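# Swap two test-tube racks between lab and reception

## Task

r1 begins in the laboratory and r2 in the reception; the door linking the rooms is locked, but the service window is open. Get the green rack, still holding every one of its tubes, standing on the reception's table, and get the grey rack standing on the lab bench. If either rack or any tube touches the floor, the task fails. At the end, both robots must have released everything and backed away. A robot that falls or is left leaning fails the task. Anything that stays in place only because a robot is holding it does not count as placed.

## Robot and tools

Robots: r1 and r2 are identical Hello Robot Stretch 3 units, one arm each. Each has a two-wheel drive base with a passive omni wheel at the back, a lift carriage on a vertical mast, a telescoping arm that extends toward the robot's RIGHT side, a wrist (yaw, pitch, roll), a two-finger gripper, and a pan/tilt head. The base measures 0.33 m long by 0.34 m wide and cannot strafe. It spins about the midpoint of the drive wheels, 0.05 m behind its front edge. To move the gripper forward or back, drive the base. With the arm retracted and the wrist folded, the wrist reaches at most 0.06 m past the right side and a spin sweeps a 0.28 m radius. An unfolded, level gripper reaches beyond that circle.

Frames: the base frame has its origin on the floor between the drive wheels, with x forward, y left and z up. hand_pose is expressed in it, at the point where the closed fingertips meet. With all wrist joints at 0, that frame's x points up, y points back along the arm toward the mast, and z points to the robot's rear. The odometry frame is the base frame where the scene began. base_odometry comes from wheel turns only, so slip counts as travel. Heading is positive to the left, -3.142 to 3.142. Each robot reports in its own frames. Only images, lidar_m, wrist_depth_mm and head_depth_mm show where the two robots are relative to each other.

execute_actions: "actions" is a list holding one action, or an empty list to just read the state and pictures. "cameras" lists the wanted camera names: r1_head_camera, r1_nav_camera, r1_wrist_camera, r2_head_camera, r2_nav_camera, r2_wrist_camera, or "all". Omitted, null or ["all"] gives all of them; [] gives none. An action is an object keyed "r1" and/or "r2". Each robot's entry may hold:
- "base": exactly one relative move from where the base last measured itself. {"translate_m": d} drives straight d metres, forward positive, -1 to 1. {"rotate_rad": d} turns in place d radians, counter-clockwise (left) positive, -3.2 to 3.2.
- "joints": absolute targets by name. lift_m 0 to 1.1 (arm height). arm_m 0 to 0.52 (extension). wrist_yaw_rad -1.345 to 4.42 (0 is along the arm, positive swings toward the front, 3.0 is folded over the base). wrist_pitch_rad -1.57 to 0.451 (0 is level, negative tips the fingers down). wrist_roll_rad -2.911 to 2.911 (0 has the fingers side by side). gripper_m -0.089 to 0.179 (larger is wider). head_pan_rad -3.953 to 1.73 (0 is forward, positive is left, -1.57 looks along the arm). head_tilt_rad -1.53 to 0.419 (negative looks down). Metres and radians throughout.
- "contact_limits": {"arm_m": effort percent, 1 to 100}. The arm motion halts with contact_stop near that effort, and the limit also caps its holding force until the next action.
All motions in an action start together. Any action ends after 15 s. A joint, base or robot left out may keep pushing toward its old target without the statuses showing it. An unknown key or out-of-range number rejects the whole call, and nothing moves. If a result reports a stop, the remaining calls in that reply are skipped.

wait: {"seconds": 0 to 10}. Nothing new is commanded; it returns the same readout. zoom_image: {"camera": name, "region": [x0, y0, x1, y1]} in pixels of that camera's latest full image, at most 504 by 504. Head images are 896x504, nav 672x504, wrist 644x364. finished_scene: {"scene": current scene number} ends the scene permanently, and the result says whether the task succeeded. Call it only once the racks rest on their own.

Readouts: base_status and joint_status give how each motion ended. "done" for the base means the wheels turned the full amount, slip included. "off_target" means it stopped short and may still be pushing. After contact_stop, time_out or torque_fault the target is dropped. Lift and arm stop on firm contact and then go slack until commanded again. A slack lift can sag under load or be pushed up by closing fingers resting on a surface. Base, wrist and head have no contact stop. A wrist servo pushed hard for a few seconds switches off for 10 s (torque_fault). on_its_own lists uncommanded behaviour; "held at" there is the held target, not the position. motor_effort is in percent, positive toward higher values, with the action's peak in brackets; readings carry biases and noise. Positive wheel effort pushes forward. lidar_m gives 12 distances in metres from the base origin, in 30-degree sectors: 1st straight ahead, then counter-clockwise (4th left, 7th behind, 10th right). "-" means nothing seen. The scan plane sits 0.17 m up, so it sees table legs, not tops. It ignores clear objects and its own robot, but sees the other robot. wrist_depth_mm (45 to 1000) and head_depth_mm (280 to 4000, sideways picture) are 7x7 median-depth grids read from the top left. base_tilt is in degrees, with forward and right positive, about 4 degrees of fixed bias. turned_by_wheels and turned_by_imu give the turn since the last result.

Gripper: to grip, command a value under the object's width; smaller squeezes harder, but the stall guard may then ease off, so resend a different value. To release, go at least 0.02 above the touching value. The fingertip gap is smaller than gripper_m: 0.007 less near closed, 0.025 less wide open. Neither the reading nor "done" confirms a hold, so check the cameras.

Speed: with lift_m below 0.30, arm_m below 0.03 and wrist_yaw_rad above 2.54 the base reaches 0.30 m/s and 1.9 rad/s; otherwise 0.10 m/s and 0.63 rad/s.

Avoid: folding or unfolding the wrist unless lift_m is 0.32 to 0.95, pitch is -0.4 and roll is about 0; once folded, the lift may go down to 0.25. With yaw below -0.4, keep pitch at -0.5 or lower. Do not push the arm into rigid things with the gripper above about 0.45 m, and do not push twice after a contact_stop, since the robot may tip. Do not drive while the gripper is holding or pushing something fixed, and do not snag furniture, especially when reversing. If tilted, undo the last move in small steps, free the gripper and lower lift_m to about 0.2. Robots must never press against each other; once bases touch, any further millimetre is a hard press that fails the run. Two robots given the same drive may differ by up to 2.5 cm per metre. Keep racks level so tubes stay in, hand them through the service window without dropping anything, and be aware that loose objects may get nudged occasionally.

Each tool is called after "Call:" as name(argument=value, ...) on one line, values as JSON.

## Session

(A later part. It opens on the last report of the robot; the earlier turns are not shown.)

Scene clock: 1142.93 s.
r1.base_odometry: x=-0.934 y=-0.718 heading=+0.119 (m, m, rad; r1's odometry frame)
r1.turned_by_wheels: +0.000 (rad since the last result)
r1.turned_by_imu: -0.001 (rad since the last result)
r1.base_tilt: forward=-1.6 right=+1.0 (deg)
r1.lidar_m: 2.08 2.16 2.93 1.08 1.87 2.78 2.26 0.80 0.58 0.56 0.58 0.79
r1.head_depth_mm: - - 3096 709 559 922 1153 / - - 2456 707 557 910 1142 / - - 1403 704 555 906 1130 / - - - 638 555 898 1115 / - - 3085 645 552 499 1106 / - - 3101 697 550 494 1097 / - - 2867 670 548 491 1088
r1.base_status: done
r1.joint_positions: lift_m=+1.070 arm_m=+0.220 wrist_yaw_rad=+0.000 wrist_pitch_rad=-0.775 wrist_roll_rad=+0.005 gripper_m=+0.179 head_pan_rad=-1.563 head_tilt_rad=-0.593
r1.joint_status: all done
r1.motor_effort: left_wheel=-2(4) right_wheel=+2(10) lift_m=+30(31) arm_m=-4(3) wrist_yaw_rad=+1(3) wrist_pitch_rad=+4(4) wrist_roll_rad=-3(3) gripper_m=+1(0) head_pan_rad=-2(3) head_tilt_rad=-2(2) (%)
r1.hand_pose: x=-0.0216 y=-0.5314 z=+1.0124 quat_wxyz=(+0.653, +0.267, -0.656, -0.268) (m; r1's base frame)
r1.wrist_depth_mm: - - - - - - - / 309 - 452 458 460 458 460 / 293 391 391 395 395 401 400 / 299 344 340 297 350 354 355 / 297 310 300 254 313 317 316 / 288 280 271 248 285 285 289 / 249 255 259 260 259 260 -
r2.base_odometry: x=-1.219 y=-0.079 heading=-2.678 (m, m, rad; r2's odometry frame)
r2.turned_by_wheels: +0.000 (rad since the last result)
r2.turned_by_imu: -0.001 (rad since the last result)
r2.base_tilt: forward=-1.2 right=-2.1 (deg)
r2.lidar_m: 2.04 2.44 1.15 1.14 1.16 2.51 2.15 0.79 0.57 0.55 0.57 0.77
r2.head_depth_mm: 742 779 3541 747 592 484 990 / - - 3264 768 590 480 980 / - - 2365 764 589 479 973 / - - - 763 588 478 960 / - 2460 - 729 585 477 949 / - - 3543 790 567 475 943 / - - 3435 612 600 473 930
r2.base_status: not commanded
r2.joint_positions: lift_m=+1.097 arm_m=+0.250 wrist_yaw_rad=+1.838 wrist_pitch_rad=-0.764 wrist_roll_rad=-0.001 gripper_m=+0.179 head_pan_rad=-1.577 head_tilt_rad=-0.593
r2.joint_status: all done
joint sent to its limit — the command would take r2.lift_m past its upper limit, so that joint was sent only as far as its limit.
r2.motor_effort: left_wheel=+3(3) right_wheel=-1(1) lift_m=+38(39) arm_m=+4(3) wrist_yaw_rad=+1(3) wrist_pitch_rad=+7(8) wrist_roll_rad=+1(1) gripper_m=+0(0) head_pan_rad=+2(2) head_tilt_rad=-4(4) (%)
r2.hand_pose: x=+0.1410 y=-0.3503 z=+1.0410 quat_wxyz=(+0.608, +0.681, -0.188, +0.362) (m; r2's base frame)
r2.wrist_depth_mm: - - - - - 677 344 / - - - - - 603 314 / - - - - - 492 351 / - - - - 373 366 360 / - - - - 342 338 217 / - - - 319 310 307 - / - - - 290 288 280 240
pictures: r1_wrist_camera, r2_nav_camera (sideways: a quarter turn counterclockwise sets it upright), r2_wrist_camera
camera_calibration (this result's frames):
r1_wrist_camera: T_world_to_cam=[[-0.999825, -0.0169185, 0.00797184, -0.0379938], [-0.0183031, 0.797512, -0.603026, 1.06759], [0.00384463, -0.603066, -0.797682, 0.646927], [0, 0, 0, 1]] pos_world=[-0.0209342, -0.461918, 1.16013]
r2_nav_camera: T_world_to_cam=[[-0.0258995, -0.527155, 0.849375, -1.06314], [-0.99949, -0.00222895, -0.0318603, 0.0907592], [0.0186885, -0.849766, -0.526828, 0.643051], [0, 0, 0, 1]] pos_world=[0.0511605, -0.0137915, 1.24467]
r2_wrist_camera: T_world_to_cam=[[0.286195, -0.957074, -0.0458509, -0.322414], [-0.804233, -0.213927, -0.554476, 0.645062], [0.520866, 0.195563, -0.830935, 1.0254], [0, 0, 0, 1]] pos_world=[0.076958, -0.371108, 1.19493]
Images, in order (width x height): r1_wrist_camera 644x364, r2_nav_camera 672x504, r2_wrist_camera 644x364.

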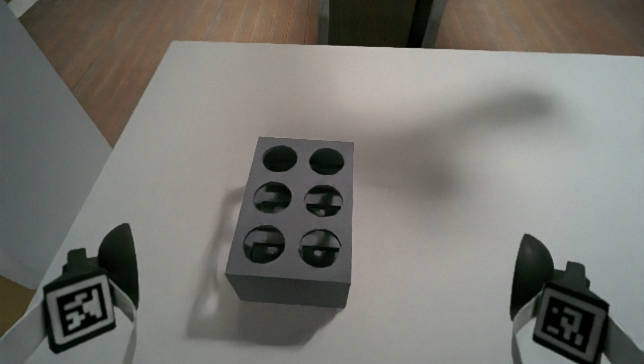

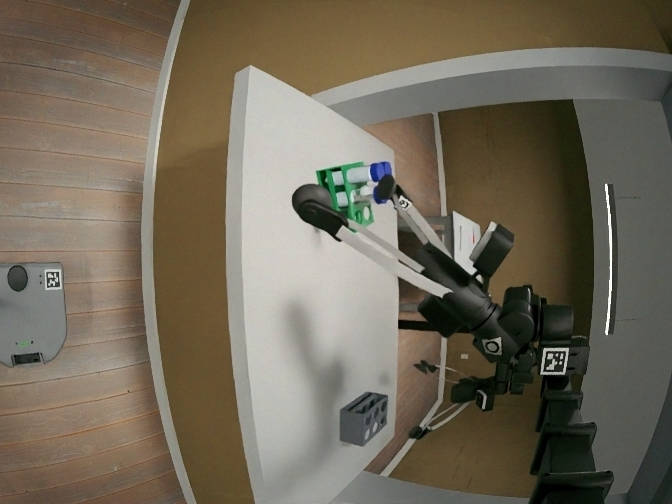

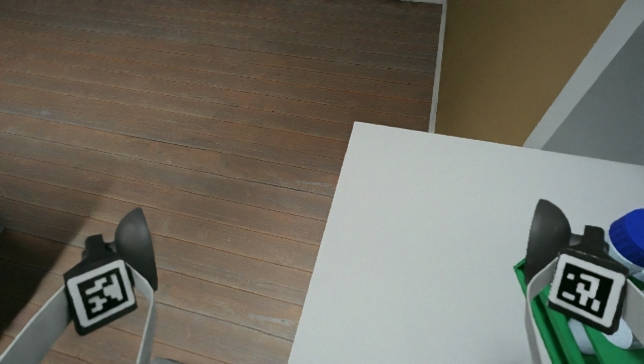

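Call:
execute_actions(actions=[{"r1": {"base": {"translate_m": 0.019}, "joints": {"arm_m": 0.286}}, "r2": {"joints": {"arm_m": 0.453, "wrist_pitch_rad": -0.45}}}], cameras=["r1_wrist_camera", "r2_wrist_camera"])

Call:
execute_actions(actions=[{"r1": {"joints": {"lift_m": 1.0}}, "r2": {"joints": {"wrist_pitch_rad": -0.76}}}], cameras=["r1_wrist_camera", "r2_wrist_camera"])

Scene clock: 1178.97 s.
r1.base_odometry: x=-0.915 y=-0.716 heading=+0.119 (m, m, rad; r1's odometry frame)
r1.turned_by_wheels: +0.000 (rad since the last result)
r1.turned_by_imu: -0.001 (rad since the last result)
r1.base_tilt: forward=-1.7 right=+1.0 (deg)
r1.lidar_m: 2.05 2.13 2.91 1.09 1.94 2.78 2.26 0.80 0.58 0.56 0.58 0.79
r1.head_depth_mm: - - 3105 708 558 918 1146 / - - 2493 708 558 915 1140 / - - 1374 704 557 904 1129 / - - 865 638 555 896 1112 / - - 1979 676 552 499 1112 / - - 3032 697 551 494 1096 / - - 701 649 549 489 1086
r1.base_status: done
r1.joint_positions: lift_m=+1.070 arm_m=+0.286 wrist_yaw_rad=+0.000 wrist_pitch_rad=-0.775 wrist_roll_rad=+0.005 gripper_m=+0.179 head_pan_rad=-1.563 head_tilt_rad=-0.593
r1.joint_status: all done
r1.motor_effort: left_wheel=-2(4) right_wheel=+3(8) lift_m=+30(30) arm_m=+3(2) wrist_yaw_rad=+1(1) wrist_pitch_rad=+4(4) wrist_roll_rad=-3(3) gripper_m=+0(0) head_pan_rad=-2(3) head_tilt_rad=-2(2) (%)
r1.hand_pose: x=-0.0216 y=-0.5969 z=+1.0124 quat_wxyz=(+0.653, +0.267, -0.656, -0.268) (m; r1's base frame)
r1.wrist_depth_mm: - - - - - - - / - - 449 450 452 - - / - - 395 397 391 398 396 / 274 347 344 346 349 350 354 / 276 309 311 256 311 314 315 / 253 281 280 258 283 284 288 / 248 256 254 235 259 260 -
r2.base_odometry: x=-1.219 y=-0.079 heading=-2.678 (m, m, rad; r2's odometry frame)
r2.turned_by_wheels: +0.000 (rad since the last result)
r2.turned_by_imu: -0.001 (rad since the last result)
r2.base_tilt: forward=-1.2 right=-2.1 (deg)
r2.lidar_m: 2.04 2.43 1.16 1.14 1.16 2.50 2.15 0.79 0.57 0.55 0.57 0.77
r2.head_depth_mm: 705 - 3306 751 592 485 988 / - - 3474 766 590 479 974 / - - 2464 764 587 478 965 / - 2467 3490 760 587 477 955 / - - 3443 759 586 476 950 / - - 3043 757 584 475 941 / - - 3614 615 582 473 929
r2.base_status: not commanded
r2.joint_positions: lift_m=+1.097 arm_m=+0.453 wrist_yaw_rad=+1.839 wrist_pitch_rad=-0.470 wrist_roll_rad=-0.001 gripper_m=+0.179 head_pan_rad=-1.577 head_tilt_rad=-0.593
r2.joint_status: all done
r2.motor_effort: left_wheel=+3(3) right_wheel=-2(1) lift_m=+39(38) arm_m=+4(1) wrist_yaw_rad=+1(1) wrist_pitch_rad=+10(8) wrist_roll_rad=+1(1) gripper_m=+0(0) head_pan_rad=+2(2) head_tilt_rad=-3(3) (%)
r2.hand_pose: x=+0.1885 y=-0.5402 z=+1.0983 quat_wxyz=(+0.548, +0.646, -0.286, +0.447) (m; r2's base frame)
r2.wrist_depth_mm: - - - - 267 253 - / - - - - 293 274 - / - - - - 323 304 - / - - - - 367 353 - / - - 476 457 413 411 - / - - 400 395 389 387 - / - 375 352 271 328 343 330
pictures: r1_wrist_camera, r2_wrist_camera
camera_calibration (this result's frames):
r1_wrist_camera: T_world_to_cam=[[-0.999825, -0.0169176, 0.00797374, -0.0391032], [-0.0183031, 0.797445, -0.603114, 1.11987], [0.00384459, -0.603154, -0.797615, 0.607333], [0, 0, 0, 1]] pos_world=[-0.0209342, -0.527383, 1.16014]
r2_wrist_camera: T_world_to_cam=[[0.298617, -0.95365, -0.0371278, -0.525166], [-0.614273, -0.162283, -0.772226, 0.90565], [0.730408, 0.253407, -0.634263, 0.861106], [0, 0, 0, 1]] pos_world=[0.0841811, -0.572063, 1.22604]
Images, in order (width x height): r1_wrist_camera 644x364, r2_wrist_camera 644x364.

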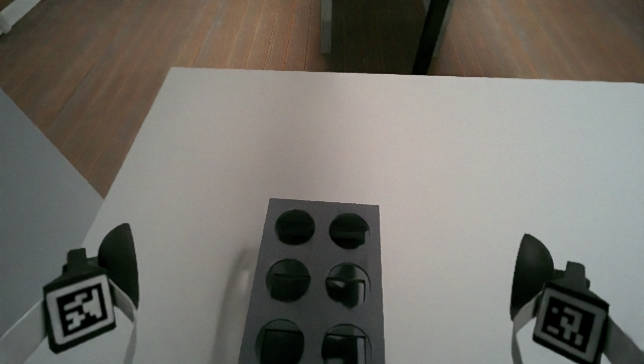

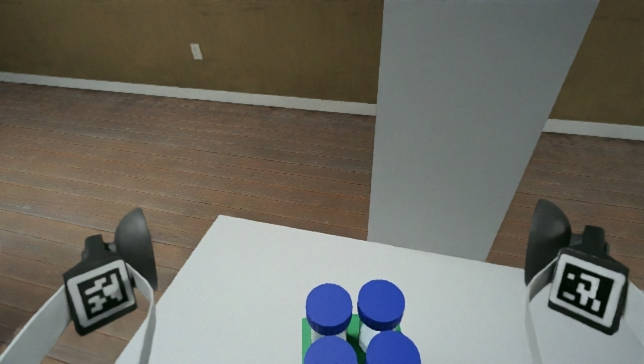

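Scene clock: 1180.43 s.
r1.base_odometry: x=-0.915 y=-0.716 heading=+0.119 (m, m, rad; r1's odometry frame)
r1.turned_by_wheels: +0.000 (rad since the last result)
r1.turned_by_imu: +0.000 (rad since the last result)
r1.base_tilt: forward=-1.6 right=+1.1 (deg)
r1.lidar_m: 2.06 2.13 2.90 1.08 1.93 2.78 2.26 0.80 0.58 0.56 0.58 0.79
r1.head_depth_mm: - - - 710 560 918 1151 / - - 875 708 558 913 1141 / - - - 690 556 901 1128 / - 2324 - 628 553 896 1117 / - - 3058 673 551 498 1107 / - - 3039 696 551 494 1098 / - - 700 646 550 491 1088
r1.base_status: not commanded
r1.joint_positions: lift_m=+1.000 arm_m=+0.286 wrist_yaw_rad=+0.000 wrist_pitch_rad=-0.775 wrist_roll_rad=+0.005 gripper_m=+0.179 head_pan_rad=-1.563 head_tilt_rad=-0.593
r1.joint_status: all done
r1.motor_effort: left_wheel=-2(2) right_wheel=+3(3) lift_m=+30(29) arm_m=+3(3) wrist_yaw_rad=+1(1) wrist_pitch_rad=+4(4) wrist_roll_rad=-3(3) gripper_m=+0(0) head_pan_rad=-2(2) head_tilt_rad=-3(3) (%)
r1.hand_pose: x=-0.0216 y=-0.5969 z=+0.9424 quat_wxyz=(+0.653, +0.267, -0.656, -0.268) (m; r1's base frame)
r1.wrist_depth_mm: - - 396 398 402 - - / - 334 338 337 336 340 347 / - 291 292 295 296 297 299 / 252 257 253 193 255 263 263 / 230 232 223 199 224 235 237 / 213 210 177 155 204 213 216 / - 192 171 181 189 194 -
r2.base_odometry: x=-1.219 y=-0.079 heading=-2.678 (m, m, rad; r2's odometry frame)
r2.turned_by_wheels: +0.000 (rad since the last result)
r2.turned_by_imu: +0.000 (rad since the last result)
r2.base_tilt: forward=-1.3 right=-2.0 (deg)
r2.lidar_m: 2.04 2.44 1.16 1.14 1.16 2.50 2.14 0.79 0.57 0.55 0.57 0.77
r2.head_depth_mm: 706 735 3316 737 592 485 990 / 930 - 3501 767 590 480 978 / 1112 - 2468 765 589 479 970 / - 2471 3434 761 587 477 961 / - 3081 3236 761 586 477 953 / - - 3264 727 584 475 939 / - - 3377 611 583 474 928
r2.base_status: not commanded
r2.joint_positions: lift_m=+1.097 arm_m=+0.453 wrist_yaw_rad=+1.839 wrist_pitch_rad=-0.769 wrist_roll_rad=-0.001 gripper_m=+0.179 head_pan_rad=-1.577 head_tilt_rad=-0.593
r2.joint_status: all done
r2.motor_effort: left_wheel=+2(3) right_wheel=-1(2) lift_m=+39(38) arm_m=+4(4) wrist_yaw_rad=+1(1) wrist_pitch_rad=+5(11) wrist_roll_rad=+1(1) gripper_m=+0(0) head_pan_rad=+3(2) head_tilt_rad=-3(3) (%)
r2.hand_pose: x=+0.1400 y=-0.5536 z=+1.0402 quat_wxyz=(+0.609, +0.682, -0.186, +0.361) (m; r2's base frame)
r2.wrist_depth_mm: - - - - 313 291 - / - - - - 359 348 - / - - 431 419 406 401 - / - - 388 238 355 367 363 / - 361 343 267 323 335 334 / - 316 317 270 295 305 - / 297 296 287 280 275 282 275
pictures: r1_wrist_camera, r2_wrist_camera
camera_calibration (this result's frames):
r1_wrist_camera: T_world_to_cam=[[-0.999825, -0.0169158, 0.0079772, -0.0385482], [-0.018303, 0.797321, -0.603278, 1.07779], [0.00384456, -0.603319, -0.797491, 0.55128], [0, 0, 0, 1]] pos_world=[-0.0209342, -0.527397, 1.09015]
r2_wrist_camera: T_world_to_cam=[[0.286286, -0.957041, -0.0459679, -0.516531], [-0.806877, -0.214938, -0.550228, 0.595725], [0.51671, 0.194613, -0.833748, 1.06792], [0, 0, 0, 1]] pos_world=[0.0767482, -0.574128, 1.19441]
Images, in order (width x height): r1_wrist_camera 644x364, r2_wrist_camera 644x364.

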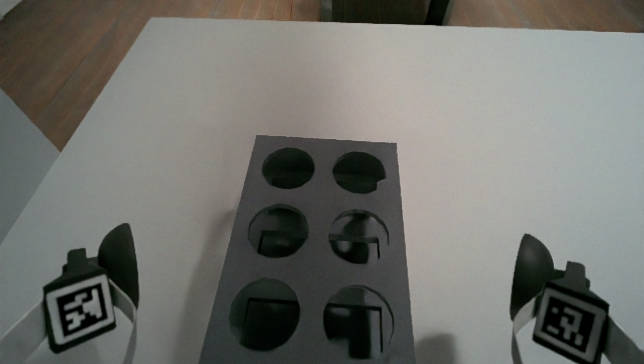

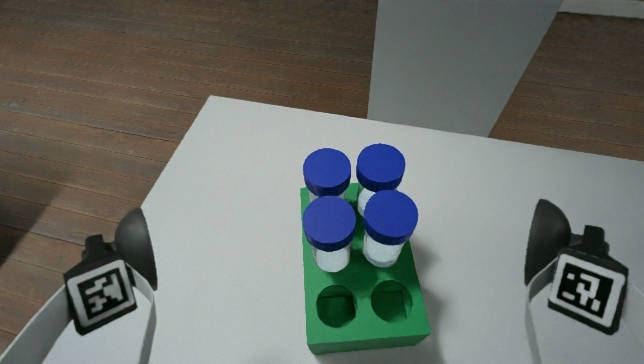

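Call:
execute_actions(actions=[{"r1": {"joints": {"lift_m": 0.984}}, "r2": {"base": {"translate_m": 0.018}, "joints": {"arm_m": 0.468, "lift_m": 1.01}}}], cameras=["r2_wrist_camera"])

Call:
execute_actions(actions=[{"r1": {"joints": {"gripper_m": 0.05}}, "r2": {"joints": {"lift_m": 0.984}}}], cameras=["r1_wrist_camera", "r2_wrist_camera"])

Scene clock: 1197.00 s.
r1.base_odometry: x=-0.915 y=-0.716 heading=+0.119 (m, m, rad; r1's odometry frame)
r1.turned_by_wheels: +0.000 (rad since the last result)
r1.turned_by_imu: -0.001 (rad since the last result)
r1.base_tilt: forward=-1.7 right=+1.2 (deg)
r1.lidar_m: 2.06 2.13 2.90 1.09 1.93 2.79 2.26 0.80 0.58 0.56 0.58 0.79
r1.head_depth_mm: 818 - - 682 559 920 1148 / 1094 2542 923 708 556 911 1144 / 2979 - - 680 556 907 1137 / - 2320 - 629 555 901 1118 / - - 3027 661 552 498 1106 / - - 3048 698 551 494 1099 / - - 702 647 549 491 1081
r1.base_status: not commanded
r1.joint_positions: lift_m=+0.984 arm_m=+0.286 wrist_yaw_rad=+0.000 wrist_pitch_rad=-0.775 wrist_roll_rad=+0.005 gripper_m=+0.179 head_pan_rad=-1.563 head_tilt_rad=-0.593
r1.joint_status: all done
r1.motor_effort: left_wheel=-2(2) right_wheel=+3(3) lift_m=+30(31) arm_m=+3(3) wrist_yaw_rad=+1(0) wrist_pitch_rad=+4(4) wrist_roll_rad=-3(3) gripper_m=+0(1) head_pan_rad=-3(3) head_tilt_rad=-2(2) (%)
r1.hand_pose: x=-0.0216 y=-0.5969 z=+0.9264 quat_wxyz=(+0.653, +0.267, -0.656, -0.268) (m; r1's base frame)
r1.wrist_depth_mm: - 378 363 364 368 372 375 / - 308 311 310 315 317 318 / 267 270 262 203 273 275 275 / 236 239 228 169 230 240 244 / 213 215 186 154 207 217 218 / - 194 164 140 161 196 198 / - 177 122 124 173 178 -
r2.base_odometry: x=-1.235 y=-0.087 heading=-2.678 (m, m, rad; r2's odometry frame)
r2.turned_by_wheels: +0.000 (rad since the last result)
r2.turned_by_imu: -0.001 (rad since the last result)
r2.base_tilt: forward=-1.2 right=-2.1 (deg)
r2.lidar_m: 2.04 2.42 3.29 1.13 1.16 2.52 2.15 0.79 0.57 0.55 0.57 0.77
r2.head_depth_mm: 1043 698 3117 739 590 484 988 / 1145 - 3238 767 590 479 974 / - - 3210 762 589 478 966 / - - 3105 762 587 477 956 / - 2724 2468 730 585 476 948 / - - 3438 790 584 475 943 / - - 3402 593 584 473 931
r2.base_status: done
r2.joint_positions: lift_m=+1.011 arm_m=+0.468 wrist_yaw_rad=+1.839 wrist_pitch_rad=-0.770 wrist_roll_rad=-0.001 gripper_m=+0.179 head_pan_rad=-1.577 head_tilt_rad=-0.593
r2.joint_status: all done
r2.motor_effort: left_wheel=+2(7) right_wheel=-1(5) lift_m=+15(34) arm_m=+5(7) wrist_yaw_rad=+1(1) wrist_pitch_rad=+5(5) wrist_roll_rad=+1(1) gripper_m=+0(0) head_pan_rad=+2(2) head_tilt_rad=-3(3) (%)
r2.hand_pose: x=+0.1399 y=-0.5686 z=+0.9536 quat_wxyz=(+0.609, +0.682, -0.186, +0.360) (m; r2's base frame)
r2.wrist_depth_mm: - - - - 291 280 - / - - 341 158 317 317 - / - 313 301 142 283 292 287 / - 283 268 136 257 264 260 / 260 259 245 179 234 240 239 / 241 228 224 200 212 219 - / 212 211 209 156 192 202 199
pictures: r2_wrist_camera
camera_calibration (this result's frames):
r2_wrist_camera: T_world_to_cam=[[0.286261, -0.957048, -0.0459809, -0.534851], [-0.807176, -0.21502, -0.549757, 0.544338], [0.516257, 0.194489, -0.834058, 0.999031], [0, 0, 0, 1]] pos_world=[0.0767258, -0.589134, 1.10791]
Images, in order (width x height): r2_wrist_camera 644x364.

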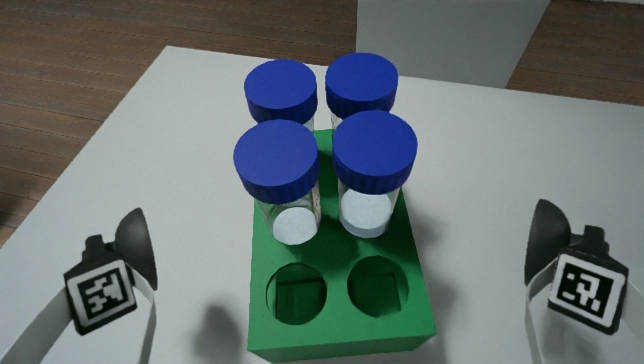

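Scene clock: 1198.77 s.
r1.base_odometry: x=-0.915 y=-0.716 heading=+0.119 (m, m, rad; r1's odometry frame)
r1.turned_by_wheels: +0.000 (rad since the last result)
r1.turned_by_imu: +0.000 (rad since the last result)
r1.base_tilt: forward=-1.6 right=+1.1 (deg)
r1.lidar_m: 2.06 2.13 2.91 1.09 1.94 2.79 2.25 0.80 0.58 0.56 0.58 0.79
r1.head_depth_mm: 1022 - - 683 560 922 1156 / 1092 2539 922 707 557 910 1141 / 2971 - - 680 556 906 1130 / - 2341 - 630 554 896 1119 / - - 3018 674 554 498 1106 / - - 3011 698 552 494 1094 / - - 701 649 549 491 1086
r1.base_status: not commanded
r1.joint_positions: lift_m=+0.984 arm_m=+0.286 wrist_yaw_rad=+0.000 wrist_pitch_rad=-0.765 wrist_roll_rad=+0.005 gripper_m=+0.051 head_pan_rad=-1.563 head_tilt_rad=-0.593
r1.joint_status: all done
r1.motor_effort: left_wheel=-2(2) right_wheel=+2(3) lift_m=+30(30) arm_m=+3(3) wrist_yaw_rad=+1(0) wrist_pitch_rad=+1(4) wrist_roll_rad=-3(3) gripper_m=-19(96) head_pan_rad=-3(2) head_tilt_rad=-3(3) (%)
r1.hand_pose: x=-0.0216 y=-0.5988 z=+0.9280 quat_wxyz=(+0.655, +0.264, -0.657, -0.265) (m; r1's base frame)
r1.wrist_depth_mm: - - 375 378 379 384 385 / - 314 318 320 321 322 324 / 280 274 274 208 276 279 281 / 241 243 236 172 234 246 248 / 216 216 191 157 188 219 220 / 195 197 141 141 141 199 200 / 178 178 128 124 154 178 181
r2.base_odometry: x=-1.235 y=-0.087 heading=-2.678 (m, m, rad; r2's odometry frame)
r2.turned_by_wheels: +0.000 (rad since the last result)
r2.turned_by_imu: +0.000 (rad since the last result)
r2.base_tilt: forward=-1.2 right=-2.0 (deg)
r2.lidar_m: 2.05 2.41 3.29 1.14 1.16 2.52 2.16 0.79 0.57 0.55 0.57 0.77
r2.head_depth_mm: 1046 736 - 738 591 484 989 / 1140 - 1464 765 590 479 978 / 1129 - 3066 765 589 478 970 / - 3135 3254 764 586 477 957 / - 2739 3977 729 585 475 949 / - - 3361 758 566 475 938 / - - 3378 594 582 473 930
r2.base_status: not commanded
r2.joint_positions: lift_m=+0.985 arm_m=+0.468 wrist_yaw_rad=+1.839 wrist_pitch_rad=-0.770 wrist_roll_rad=-0.001 gripper_m=+0.179 head_pan_rad=-1.577 head_tilt_rad=-0.593
r2.joint_status: all done
r2.motor_effort: left_wheel=+2(2) right_wheel=-1(1) lift_m=+15(16) arm_m=+4(4) wrist_yaw_rad=+0(0) wrist_pitch_rad=+5(5) wrist_roll_rad=+1(1) gripper_m=+0(0) head_pan_rad=+2(2) head_tilt_rad=-3(3) (%)
r2.hand_pose: x=+0.1399 y=-0.5686 z=+0.9276 quat_wxyz=(+0.609, +0.682, -0.186, +0.360) (m; r2's base frame)
r2.wrist_depth_mm: - - 345 136 275 278 - / - 316 133 120 119 290 289 / - 278 111 110 113 258 253 / 254 247 238 169 171 234 229 / 226 226 214 154 158 213 212 / 211 203 197 179 178 194 - / 188 187 181 136 176 180 176
pictures: r1_wrist_camera, r2_wrist_camera
camera_calibration (this result's frames):
r1_wrist_camera: T_world_to_cam=[[-0.999819, -0.0171846, 0.00812994, -0.0387081], [-0.018571, 0.791436, -0.610969, 1.07423], [0.00406492, -0.61101, -0.791612, 0.528605], [0, 0, 0, 1]] pos_world=[-0.0209004, -0.527865, 1.07509]
r2_wrist_camera: T_world_to_cam=[[0.286257, -0.957049, -0.0459824, -0.536046], [-0.807213, -0.21503, -0.5497, 0.52997], [0.516202, 0.194473, -0.834096, 0.977375], [0, 0, 0, 1]] pos_world=[0.076723, -0.589135, 1.0819]
Images, in order (width x height): r1_wrist_camera 644x364, r2_wrist_camera 644x364.

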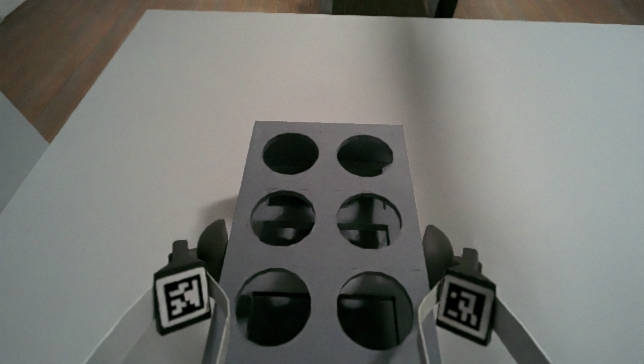

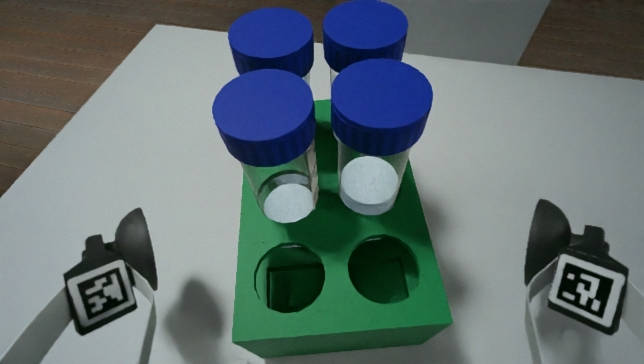

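Call:
execute_actions(actions=[{"r1": {"joints": {"lift_m": 1.03}}, "r2": {"base": {"translate_m": 0.014}, "joints": {"arm_m": 0.465}}}], cameras=[])

Call:
execute_actions(actions=[{"r1": {"joints": {"arm_m": 0.0}}, "r2": {"joints": {"gripper_m": 0.05}}}], cameras=["r1_wrist_camera", "r2_wrist_camera"])

Scene clock: 1209.43 s.
r1.base_odometry: x=-0.915 y=-0.716 heading=+0.119 (m, m, rad; r1's odometry frame)
r1.turned_by_wheels: +0.000 (rad since the last result)
r1.turned_by_imu: +0.000 (rad since the last result)
r1.base_tilt: forward=-1.6 right=+1.2 (deg)
r1.lidar_m: 2.06 2.13 2.91 1.09 1.93 2.79 2.26 0.80 0.58 0.56 0.58 0.79
r1.head_depth_mm: 1029 - 922 708 559 919 1156 / 1056 2275 922 706 558 914 1147 / 2218 - 894 679 555 906 1129 / - - - 629 554 895 1118 / - - 3102 674 553 498 1109 / - - 3026 698 552 495 1096 / - - 700 647 550 491 1083
r1.base_status: not commanded
r1.joint_positions: lift_m=+1.030 arm_m=+0.286 wrist_yaw_rad=+0.000 wrist_pitch_rad=-0.779 wrist_roll_rad=+0.005 gripper_m=+0.051 head_pan_rad=-1.563 head_tilt_rad=-0.593
r1.joint_status: all done
r1.motor_effort: left_wheel=-2(2) right_wheel=+2(2) lift_m=+43(42) arm_m=+3(3) wrist_yaw_rad=+0(0) wrist_pitch_rad=+5(6) wrist_roll_rad=-3(3) gripper_m=-18(19) head_pan_rad=-2(3) head_tilt_rad=-3(3) (%)
r1.hand_pose: x=-0.0216 y=-0.5960 z=+0.9712 quat_wxyz=(+0.653, +0.268, -0.655, -0.270) (m; r1's base frame)
r1.wrist_depth_mm: - - - - - - - / - 405 378 384 383 387 391 / - 331 322 178 320 338 340 / 272 292 280 161 199 298 299 / 258 263 180 152 196 265 268 / 239 239 141 141 141 242 242 / 218 217 160 130 176 219 223
r2.base_odometry: x=-1.248 y=-0.093 heading=-2.678 (m, m, rad; r2's odometry frame)
r2.turned_by_wheels: +0.000 (rad since the last result)
r2.turned_by_imu: -0.001 (rad since the last result)
r2.base_tilt: forward=-1.3 right=-2.1 (deg)
r2.lidar_m: 2.04 2.40 3.29 1.13 3.54 2.53 2.17 0.79 0.57 0.55 0.57 0.77
r2.head_depth_mm: 1005 - - 737 592 484 986 / 1107 - 1434 768 591 479 977 / - 2317 3302 763 589 478 968 / - 3165 - 761 587 478 958 / - 2705 3902 730 585 476 950 / - - 3395 633 566 475 939 / - - 3394 582 583 474 931
r2.base_status: done
r2.joint_positions: lift_m=+0.985 arm_m=+0.465 wrist_yaw_rad=+1.839 wrist_pitch_rad=-0.770 wrist_roll_rad=-0.001 gripper_m=+0.179 head_pan_rad=-1.577 head_tilt_rad=-0.593
r2.joint_status: all done
r2.motor_effort: left_wheel=+3(7) right_wheel=-1(4) lift_m=+16(16) arm_m=-3(4) wrist_yaw_rad=+0(1) wrist_pitch_rad=+5(6) wrist_roll_rad=+1(1) gripper_m=+0(1) head_pan_rad=+2(3) head_tilt_rad=-3(3) (%)
r2.hand_pose: x=+0.1399 y=-0.5662 z=+0.9276 quat_wxyz=(+0.609, +0.682, -0.186, +0.360) (m; r2's base frame)
r2.wrist_depth_mm: - - - - 271 261 - / - 320 125 124 282 284 - / - 277 107 106 105 259 255 / 254 249 104 129 158 234 229 / 227 229 213 149 152 212 213 / 209 201 190 144 171 193 - / 185 188 180 130 128 178 175
pictures: none
No camera images: the call's "cameras" was empty. Leave "cameras" out to get every camera's image.

Scene clock: 1212.73 s.
r1.base_odometry: x=-0.915 y=-0.716 heading=+0.119 (m, m, rad; r1's odometry frame)
r1.turned_by_wheels: +0.000 (rad since the last result)
r1.turned_by_imu: +0.000 (rad since the last result)
r1.base_tilt: forward=-1.4 right=+1.2 (deg)
r1.lidar_m: 2.06 2.13 2.91 1.08 1.93 2.79 2.26 0.80 0.58 0.56 0.58 0.79
r1.head_depth_mm: 1012 - - - - - - / 1095 2320 2526 - - - - / 2961 2620 3295 - - - - / - 2363 3095 - - - 1159 / - - 3073 700 535 914 1105 / - - 3038 696 551 493 1098 / - - 702 647 551 491 1085
r1.base_status: not commanded
r1.joint_positions: lift_m=+1.030 arm_m=+0.002 wrist_yaw_rad=+0.000 wrist_pitch_rad=-0.780 wrist_roll_rad=+0.005 gripper_m=+0.051 head_pan_rad=-1.563 head_tilt_rad=-0.593
r1.joint_status: all done
joint sent to its limit — the command would take r1.arm_m past its lower limit, so that joint was sent only as far as its limit.
r1.motor_effort: left_wheel=-2(2) right_wheel=+2(2) lift_m=+42(43) arm_m=-4(5) wrist_yaw_rad=+1(0) wrist_pitch_rad=+5(5) wrist_roll_rad=-3(3) gripper_m=-18(18) head_pan_rad=-3(3) head_tilt_rad=-2(2) (%)
r1.hand_pose: x=-0.0216 y=-0.3119 z=+0.9711 quat_wxyz=(+0.653, +0.269, -0.655, -0.270) (m; r1's base frame)
r1.wrist_depth_mm: 345 375 447 451 455 456 466 / 401 382 381 387 387 390 391 / 475 334 325 178 321 340 340 / 566 294 281 161 198 299 300 / 275 264 182 152 196 268 270 / - - 141 141 142 266 262 / - - 160 130 177 - -
r2.base_odometry: x=-1.248 y=-0.093 heading=-2.678 (m, m, rad; r2's odometry frame)
r2.turned_by_wheels: +0.000 (rad since the last result)
r2.turned_by_imu: -0.001 (rad since the last result)
r2.base_tilt: forward=-1.2 right=-2.1 (deg)
r2.lidar_m: 2.04 2.40 3.27 1.13 3.52 2.53 2.17 0.78 0.57 0.55 0.57 0.77
r2.head_depth_mm: 990 962 - 736 591 484 987 / 1100 1247 1429 767 590 479 974 / - 2333 3289 763 589 478 968 / - 3122 - 762 587 478 957 / - 2722 3962 730 585 476 946 / - - 3371 646 584 475 942 / - - 3411 591 581 473 934
r2.base_status: not commanded
r2.joint_positions: lift_m=+0.985 arm_m=+0.465 wrist_yaw_rad=+1.841 wrist_pitch_rad=-0.780 wrist_roll_rad=-0.001 gripper_m=+0.051 head_pan_rad=-1.577 head_tilt_rad=-0.593
r2.joint_status: all done
r2.motor_effort: left_wheel=+3(3) right_wheel=-2(2) lift_m=+17(16) arm_m=-4(4) wrist_yaw_rad=-1(0) wrist_pitch_rad=+10(10) wrist_roll_rad=+1(1) gripper_m=-20(94) head_pan_rad=+3(3) head_tilt_rad=-3(4) (%)
r2.hand_pose: x=+0.1379 y=-0.5664 z=+0.9259 quat_wxyz=(+0.610, +0.683, -0.181, +0.358) (m; r2's base frame)
r2.wrist_depth_mm: - - - - 268 264 - / - 309 288 121 118 284 - / - 269 105 104 100 255 251 / 251 243 99 149 103 230 228 / 225 220 155 149 145 211 207 / 205 204 143 141 163 193 191 / 188 187 180 173 128 177 174
pictures: r1_wrist_camera, r2_wrist_camera
camera_calibration (this result's frames):
r1_wrist_camera: T_world_to_cam=[[-0.999818, -0.0173867, 0.00788079, -0.033938], [-0.0186437, 0.800688, -0.598792, 0.86451], [0.00410094, -0.598829, -0.800866, 0.750755], [0, 0, 0, 1]] pos_world=[-0.020893, -0.243218, 1.11918]
r2_wrist_camera: T_world_to_cam=[[0.287715, -0.956601, -0.046205, -0.533202], [-0.812077, -0.218103, -0.54126, 0.519], [0.507692, 0.19325, -0.839585, 0.982109], [0, 0, 0, 1]] pos_world=[0.0762691, -0.586659, 1.08084]
Images, in order (width x height): r1_wrist_camera 644x364, r2_wrist_camera 644x364.

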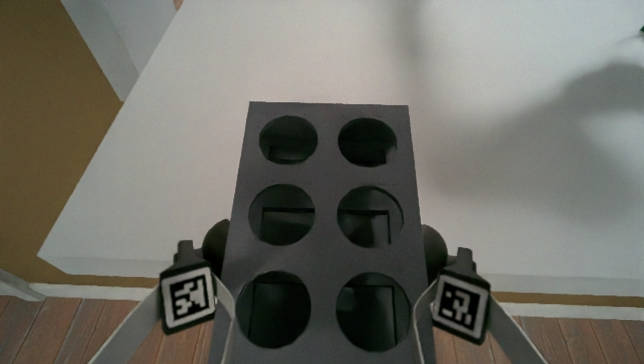

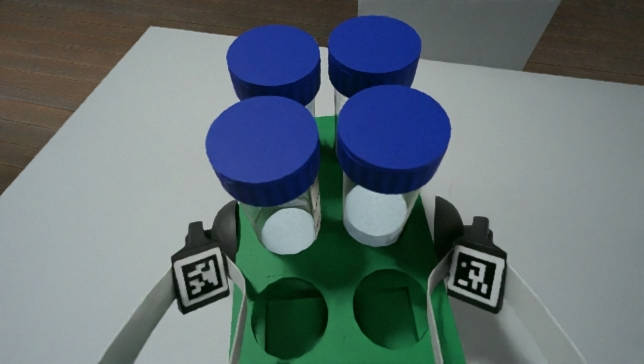

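Call:
execute_actions(actions=[{"r1": {"base": {"rotate_rad": 1.92}}, "r2": {"joints": {"lift_m": 1.035}}}], cameras=["r2_wrist_camera", "r2_head_camera"])

Scene clock: 1262.17 s.
r1.base_odometry: x=-0.915 y=-0.716 heading=+2.038 (m, m, rad; r1's odometry frame)
r1.turned_by_wheels: +1.920 (rad since the last result)
r1.turned_by_imu: +1.936 (rad since the last result)
r1.base_tilt: forward=-1.7 right=+1.1 (deg)
r1.lidar_m: 1.25 2.99 2.68 1.00 0.63 0.56 0.56 0.68 1.25 2.07 2.49 1.09
r1.head_depth_mm: 1704 1864 - - - - - / 1766 1942 2140 - - - - / 1820 1997 2208 - - - - / 1879 2089 2325 - - - 1184 / 1920 2141 2425 2237 1702 1381 1238 / 1967 2224 2519 2239 1760 1444 1232 / 2073 2298 2623 2224 1742 1434 1226
r1.base_status: done
r1.joint_positions: lift_m=+1.030 arm_m=+0.002 wrist_yaw_rad=+0.000 wrist_pitch_rad=-0.780 wrist_roll_rad=+0.005 gripper_m=+0.051 head_pan_rad=-1.563 head_tilt_rad=-0.593
r1.joint_status: not commanded
r1.motor_effort: left_wheel=-3(8) right_wheel=+3(7) lift_m=+42(43) arm_m=-4(3) wrist_yaw_rad=+0(0) wrist_pitch_rad=+5(5) wrist_roll_rad=-3(3) gripper_m=-17(17) head_pan_rad=-3(3) head_tilt_rad=-2(2) (%)
r1.hand_pose: x=-0.0216 y=-0.3119 z=+0.9711 quat_wxyz=(+0.653, +0.269, -0.655, -0.270) (m; r1's base frame)
r1.wrist_depth_mm: - - - - - - - / - - - - - - - / - - - 178 - - - / - - - 162 199 - - / - - 181 151 196 - 985 / - - 141 141 141 - 977 / - - 160 130 177 - 890
r2.base_odometry: x=-1.248 y=-0.093 heading=-2.678 (m, m, rad; r2's odometry frame)
r2.turned_by_wheels: +0.000 (rad since the last result)
r2.turned_by_imu: -0.002 (rad since the last result)
r2.base_tilt: forward=-1.2 right=-2.0 (deg)
r2.lidar_m: 2.04 2.40 3.28 1.13 3.54 2.53 2.17 0.79 0.57 0.55 0.56 0.77
r2.head_depth_mm: 840 - 3414 771 591 484 988 / 939 1082 3121 767 589 480 979 / - 2801 3234 765 588 478 969 / - - 3181 761 587 477 958 / - 2734 2441 728 585 476 946 / - - 3418 609 584 475 940 / - - 3418 581 582 473 931
r2.base_status: not commanded
r2.joint_positions: lift_m=+1.034 arm_m=+0.465 wrist_yaw_rad=+1.841 wrist_pitch_rad=-0.793 wrist_roll_rad=-0.001 gripper_m=+0.051 head_pan_rad=-1.577 head_tilt_rad=-0.593
r2.joint_status: all done
r2.motor_effort: left_wheel=+3(3) right_wheel=-1(1) lift_m=+41(42) arm_m=-3(3) wrist_yaw_rad=-1(0) wrist_pitch_rad=+17(18) wrist_roll_rad=+1(1) gripper_m=-20(19) head_pan_rad=+2(2) head_tilt_rad=-3(3) (%)
r2.hand_pose: x=+0.1355 y=-0.5671 z=+0.9736 quat_wxyz=(+0.613, +0.684, -0.177, +0.354) (m; r2's base frame)
r2.wrist_depth_mm: - - - - 285 262 - / - - 364 157 305 323 - / - 340 323 120 118 316 310 / - 303 293 178 279 284 280 / 287 276 169 155 148 263 255 / 254 253 142 141 156 241 238 / 234 232 165 115 113 218 218
pictures: r2_head_camera (sideways: a quarter turn clockwise sets it upright), r2_wrist_camera
camera_calibration (this result's frames):
r2_head_camera: T_world_to_cam=[[-0.0183647, 0.520144, -0.853881, 1.12471], [0.998811, -0.0290299, -0.0391654, 0.0424235], [-0.0451597, -0.853585, -0.518993, 0.634316], [0, 0, 0, 1]] pos_world=[0.0069274, -0.0423381, 1.29124]
r2_wrist_camera: T_world_to_cam=[[0.287127, -0.956764, -0.0464933, -0.530676], [-0.81872, -0.219925, -0.530406, 0.531948], [0.497248, 0.190359, -0.846468, 1.02997], [0, 0, 0, 1]] pos_world=[0.0757357, -0.586807, 1.12932]
Images, in order (width x height): r2_head_camera 896x504, r2_wrist_camera 644x364.

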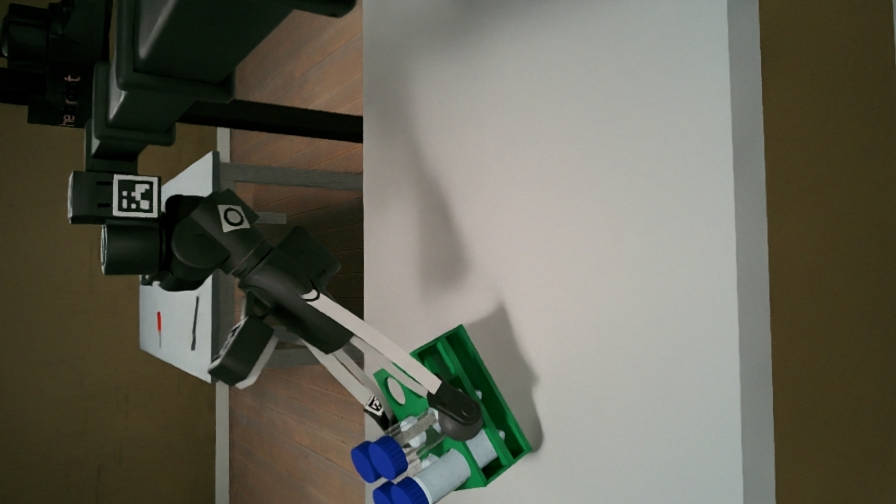

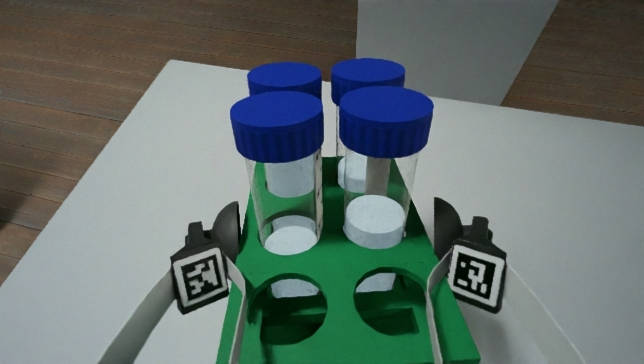

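Call:
execute_actions(actions=[{"r1": {"base": {"translate_m": 0.585}}, "r2": {"joints": {"wrist_pitch_rad": -0.42}}}], cameras=["r2_wrist_camera", "r2_head_camera"])

Scene clock: 1273.80 s.
r1.base_odometry: x=-1.179 y=-0.194 heading=+2.038 (m, m, rad; r1's odometry frame)
r1.turned_by_wheels: +0.000 (rad since the last result)
r1.turned_by_imu: -0.001 (rad since the last result)
r1.base_tilt: forward=-1.5 right=+1.2 (deg)
r1.lidar_m: 0.75 0.68 2.49 1.98 1.23 1.11 1.11 1.35 2.25 2.26 2.73 0.56
r1.head_depth_mm: 1888 2057 - - - - - / 1948 2143 2337 - - - - / 2007 2222 2406 - - - - / 2044 2286 2550 - - - 1189 / 2138 2342 2655 2228 1688 1377 1229 / 2183 2444 2729 2214 1753 1449 1230 / 2250 2529 2772 2198 1744 1455 1228
r1.base_status: done
r1.joint_positions: lift_m=+1.030 arm_m=+0.002 wrist_yaw_rad=+0.000 wrist_pitch_rad=-0.780 wrist_roll_rad=+0.005 gripper_m=+0.051 head_pan_rad=-1.563 head_tilt_rad=-0.593
r1.joint_status: not commanded
r1.motor_effort: left_wheel=-3(4) right_wheel=+3(8) lift_m=+43(43) arm_m=-3(4) wrist_yaw_rad=+0(1) wrist_pitch_rad=+5(5) wrist_roll_rad=-3(3) gripper_m=-17(17) head_pan_rad=-3(3) head_tilt_rad=-2(4) (%)
r1.hand_pose: x=-0.0216 y=-0.3119 z=+0.9711 quat_wxyz=(+0.653, +0.269, -0.655, -0.270) (m; r1's base frame)
r1.wrist_depth_mm: - - - - - - - / - - - - - - - / - - - 178 - - - / - - - 161 199 - - / - - 180 151 195 - - / - - 141 141 141 - - / 664 994 159 130 176 - -
r2.base_odometry: x=-1.248 y=-0.093 heading=-2.678 (m, m, rad; r2's odometry frame)
r2.turned_by_wheels: +0.000 (rad since the last result)
r2.turned_by_imu: -0.002 (rad since the last result)
r2.base_tilt: forward=-1.3 right=-2.1 (deg)
r2.lidar_m: 2.04 2.39 3.28 1.13 3.51 2.53 2.16 0.79 0.57 0.55 0.57 0.77
r2.head_depth_mm: - - 3381 771 590 483 987 / - - 3491 766 590 479 980 / 1487 2642 3276 764 589 479 969 / 1431 - 3093 762 586 477 957 / - 2738 3047 761 585 475 946 / - - 3233 725 582 475 938 / - - 3622 670 582 474 929
r2.base_status: not commanded
r2.joint_positions: lift_m=+1.034 arm_m=+0.465 wrist_yaw_rad=+1.841 wrist_pitch_rad=-0.469 wrist_roll_rad=-0.001 gripper_m=+0.051 head_pan_rad=-1.577 head_tilt_rad=-0.593
r2.joint_status: all done
r2.motor_effort: left_wheel=+3(3) right_wheel=-2(1) lift_m=+41(41) arm_m=-3(3) wrist_yaw_rad=-1(1) wrist_pitch_rad=+25(24) wrist_roll_rad=+1(1) gripper_m=-20(19) head_pan_rad=+2(2) head_tilt_rad=-3(3) (%)
r2.hand_pose: x=+0.1884 y=-0.5524 z=+1.0356 quat_wxyz=(+0.548, +0.646, -0.285, +0.448) (m; r2's base frame)
r2.wrist_depth_mm: - - - - 240 225 - / - - - 157 252 242 - / - - - 120 119 272 - / - - - 177 307 311 - / - - 168 157 149 - - / - 337 142 140 157 317 307 / - 291 157 114 113 271 272
pictures: r2_head_camera (sideways: a quarter turn clockwise sets it upright), r2_wrist_camera
camera_calibration (this result's frames):
r2_head_camera: T_world_to_cam=[[-0.0183647, 0.520144, -0.853881, 1.12471], [0.998811, -0.0290299, -0.0391654, 0.0424235], [-0.0451597, -0.853585, -0.518993, 0.634316], [0, 0, 0, 1]] pos_world=[0.0069274, -0.0423381, 1.29124]
r2_wrist_camera: T_world_to_cam=[[0.300534, -0.953048, -0.0371168, -0.539121], [-0.613737, -0.163454, -0.772405, 0.854666], [0.730073, 0.254914, -0.634044, 0.825167], [0, 0, 0, 1]] pos_world=[0.0841324, -0.584457, 1.16333]
Images, in order (width x height): r2_head_camera 896x504, r2_wrist_camera 644x364.

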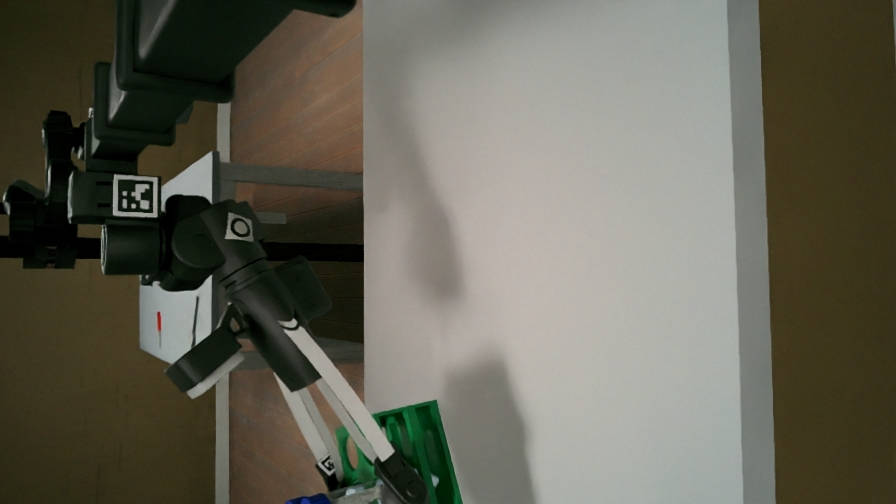

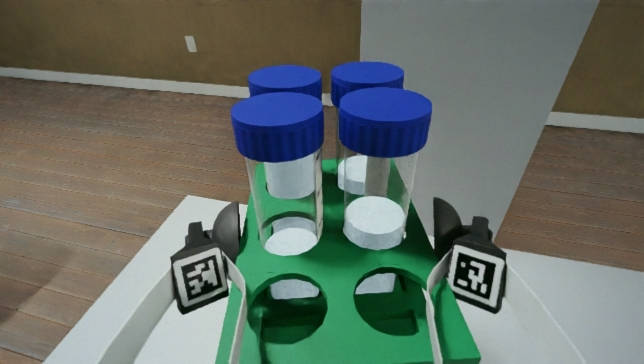

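Call:
execute_actions(actions=[{"r1": {"base": {"rotate_rad": 1.205}}, "r2": {"joints": {"arm_m": 0.08}}}], cameras=["r1_head_camera", "r1_nav_camera"])

Call:
execute_actions(actions=[{"r2": {"base": {"rotate_rad": 1.571}}}], cameras=["r2_nav_camera"])

Scene clock: 1282.77 s.
r1.base_odometry: x=-1.179 y=-0.194 heading=-3.040 (m, m, rad; r1's odometry frame)
r1.turned_by_wheels: +1.205 (rad since the last result)
r1.turned_by_imu: +1.215 (rad since the last result)
r1.base_tilt: forward=-1.7 right=+1.1 (deg)
r1.lidar_m: 2.49 1.63 1.16 1.11 1.14 1.51 2.25 2.31 0.57 0.58 0.68 2.62
r1.head_depth_mm: 2913 3137 - - - - - / 2856 3181 3293 - - - - / 2829 3135 1405 - - - - / 2809 3034 1252 - - - 1188 / 2830 2986 1233 913 696 1389 1242 / 2765 2948 1235 903 740 1447 1225 / 2741 2883 1225 905 734 1445 1230
r1.base_status: done
r1.joint_positions: lift_m=+1.030 arm_m=+0.002 wrist_yaw_rad=+0.000 wrist_pitch_rad=-0.780 wrist_roll_rad=+0.005 gripper_m=+0.051 head_pan_rad=-1.563 head_tilt_rad=-0.593
r1.joint_status: not commanded
r1.motor_effort: left_wheel=-2(8) right_wheel=+2(8) lift_m=+42(43) arm_m=-3(4) wrist_yaw_rad=+0(1) wrist_pitch_rad=+6(5) wrist_roll_rad=-3(3) gripper_m=-17(17) head_pan_rad=-3(3) head_tilt_rad=-2(3) (%)
r1.hand_pose: x=-0.0216 y=-0.3119 z=+0.9711 quat_wxyz=(+0.653, +0.269, -0.655, -0.270) (m; r1's base frame)
r1.wrist_depth_mm: - 675 678 688 726 - - / 580 578 585 589 594 - - / 502 504 497 179 492 - - / 466 466 459 161 199 - - / - - 181 151 195 - - / - - 141 141 141 - - / - - 160 130 177 - -
r2.base_odometry: x=-1.248 y=-0.093 heading=-2.678 (m, m, rad; r2's odometry frame)
r2.turned_by_wheels: +0.000 (rad since the last result)
r2.turned_by_imu: -0.002 (rad since the last result)
r2.base_tilt: forward=-1.2 right=-2.0 (deg)
r2.lidar_m: 2.03 2.40 3.27 1.13 3.53 2.53 2.17 0.79 0.57 0.55 0.57 0.77
r2.head_depth_mm: - - - 738 592 486 989 / - - - 736 571 480 976 / 1465 2260 - - 552 478 966 / - 2465 - - - 467 957 / - 2726 3253 757 - - 948 / - - 3418 757 - - 940 / - - 3389 823 - - 958
r2.base_status: not commanded
r2.joint_positions: lift_m=+1.034 arm_m=+0.080 wrist_yaw_rad=+1.841 wrist_pitch_rad=-0.469 wrist_roll_rad=-0.001 gripper_m=+0.051 head_pan_rad=-1.577 head_tilt_rad=-0.593
r2.joint_status: all done
r2.motor_effort: left_wheel=+3(3) right_wheel=-1(2) lift_m=+40(41) arm_m=-4(7) wrist_yaw_rad=-1(1) wrist_pitch_rad=+24(25) wrist_roll_rad=+1(1) gripper_m=-20(19) head_pan_rad=+2(3) head_tilt_rad=-3(3) (%)
r2.hand_pose: x=+0.1885 y=-0.1674 z=+1.0357 quat_wxyz=(+0.548, +0.646, -0.285, +0.448) (m; r2's base frame)
r2.wrist_depth_mm: - - - - - - 718 / - - - 158 - - 682 / - - - 120 119 - 657 / - - - 177 - - 632 / - - 168 157 149 978 603 / - - 142 140 157 328 310 / - - 157 114 113 979 276
pictures: r1_head_camera (sideways: a quarter turn clockwise sets it upright), r1_nav_camera (sideways: a quarter turn counterclockwise sets it upright)
camera_calibration (this result's frames):
r1_head_camera: T_world_to_cam=[[-0.00207903, 0.563134, -0.826363, 1.09761], [0.99867, -0.0414052, -0.0307286, 0.0395925], [-0.05152, -0.825327, -0.562299, 0.688455], [0, 0, 0, 1]] pos_world=[-0.00178864, -0.0482591, 1.29536]
r1_nav_camera: T_world_to_cam=[[-0.0179527, -0.58589, 0.810192, -1.01998], [-0.999154, -0.0194711, -0.0362203, 0.101179], [0.0369964, -0.810157, -0.585044, 0.717432], [0, 0, 0, 1]] pos_world=[0.0562399, -0.0143909, 1.24977]
Images, in order (width x height): r1_head_camera 896x504, r1_nav_camera 672x504.

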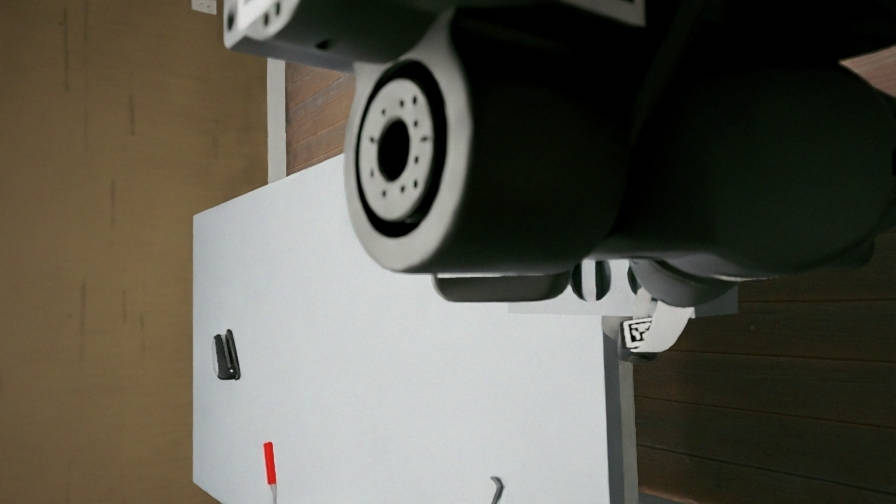

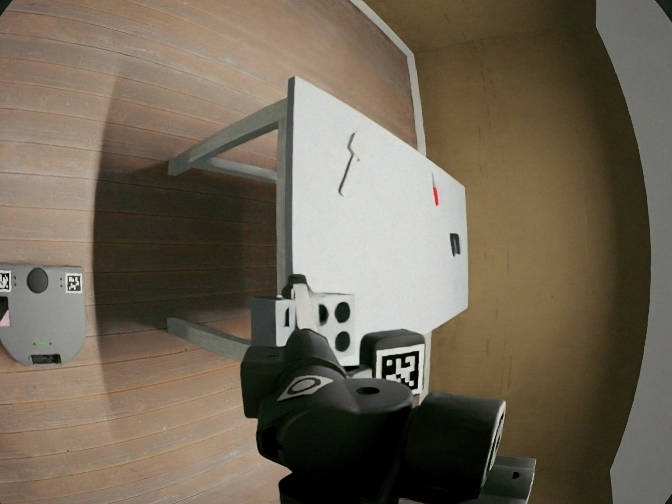

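Scene clock: 1286.20 s.
r1.base_odometry: x=-1.179 y=-0.194 heading=-3.040 (m, m, rad; r1's odometry frame)
r1.turned_by_wheels: +0.000 (rad since the last result)
r1.turned_by_imu: +0.000 (rad since the last result)
r1.base_tilt: forward=-1.6 right=+1.1 (deg)
r1.lidar_m: 2.50 1.63 1.16 1.11 1.14 1.52 2.25 2.31 0.56 0.58 0.68 2.61
r1.head_depth_mm: 2844 3186 - - - - - / 2838 3180 3254 - - - - / 2857 3112 1393 - - - - / 2780 3041 1250 - - - 1189 / 2790 2967 1237 905 697 1383 1234 / 2771 2953 1238 909 738 1444 1235 / 2745 2894 1224 902 734 1441 1228
r1.base_status: not commanded
r1.joint_positions: lift_m=+1.030 arm_m=+0.002 wrist_yaw_rad=+0.000 wrist_pitch_rad=-0.780 wrist_roll_rad=+0.005 gripper_m=+0.051 head_pan_rad=-1.563 head_tilt_rad=-0.593
r1.joint_status: not commanded
r1.motor_effort: left_wheel=-2(2) right_wheel=+2(2) lift_m=+43(42) arm_m=-4(3) wrist_yaw_rad=+0(0) wrist_pitch_rad=+5(5) wrist_roll_rad=-3(3) gripper_m=-17(17) head_pan_rad=-3(3) head_tilt_rad=-2(3) (%)
r1.hand_pose: x=-0.0216 y=-0.3119 z=+0.9711 quat_wxyz=(+0.653, +0.269, -0.655, -0.270) (m; r1's base frame)
r1.wrist_depth_mm: - 681 684 689 716 - - / 566 576 585 585 596 - - / 498 507 491 178 484 - - / 463 467 455 161 200 - - / - - 181 152 195 - - / - - 141 141 141 - - / - - 160 130 177 - -
r2.base_odometry: x=-1.248 y=-0.093 heading=-1.107 (m, m, rad; r2's odometry frame)
r2.turned_by_wheels: +1.571 (rad since the last result)
r2.turned_by_imu: +1.562 (rad since the last result)
r2.base_tilt: forward=-1.2 right=-2.1 (deg)
r2.lidar_m: 1.14 1.17 2.53 2.17 0.79 0.57 0.55 0.57 0.77 2.03 2.40 3.25
r2.head_depth_mm: 1452 - - 1479 1500 1441 1275 / 1957 2140 - 1809 1763 1517 1268 / 2005 2184 - - 1742 1517 1271 / 1990 2191 - - - 1451 1269 / 1988 2185 2426 2402 - - 1261 / 1960 2165 2412 2384 - - 1266 / 1963 2157 2378 2543 - - 1232
r2.base_status: done
r2.joint_positions: lift_m=+1.034 arm_m=+0.080 wrist_yaw_rad=+1.841 wrist_pitch_rad=-0.468 wrist_roll_rad=-0.001 gripper_m=+0.051 head_pan_rad=-1.577 head_tilt_rad=-0.593
r2.joint_status: not commanded
r2.motor_effort: left_wheel=-3(9) right_wheel=+3(8) lift_m=+40(41) arm_m=-4(4) wrist_yaw_rad=-1(1) wrist_pitch_rad=+24(24) wrist_roll_rad=+1(1) gripper_m=-20(20) head_pan_rad=+3(2) head_tilt_rad=-3(2) (%)
r2.hand_pose: x=+0.1886 y=-0.1674 z=+1.0359 quat_wxyz=(+0.548, +0.646, -0.285, +0.448) (m; r2's base frame)
r2.wrist_depth_mm: - - - - - - - / - - - 157 - - - / - - - 120 119 - - / - - - 180 - - - / - - 168 157 150 - - / - - 142 140 157 - - / - - 158 114 113 - -
pictures: r2_nav_camera (sideways: a quarter turn counterclockwise sets it upright)
camera_calibration (this result's frames):
r2_nav_camera: T_world_to_cam=[[-0.0258796, -0.527162, 0.849371, -1.06313], [-0.99949, -0.0022666, -0.0318604, 0.0907593], [0.0187207, -0.849762, -0.526834, 0.643059], [0, 0, 0, 1]] pos_world=[0.051161, -0.0137893, 1.24467]
Images, in order (width x height): r2_nav_camera 672x504.

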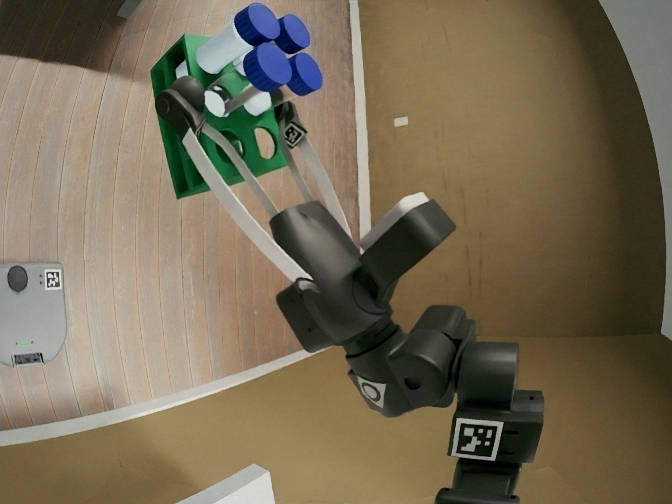

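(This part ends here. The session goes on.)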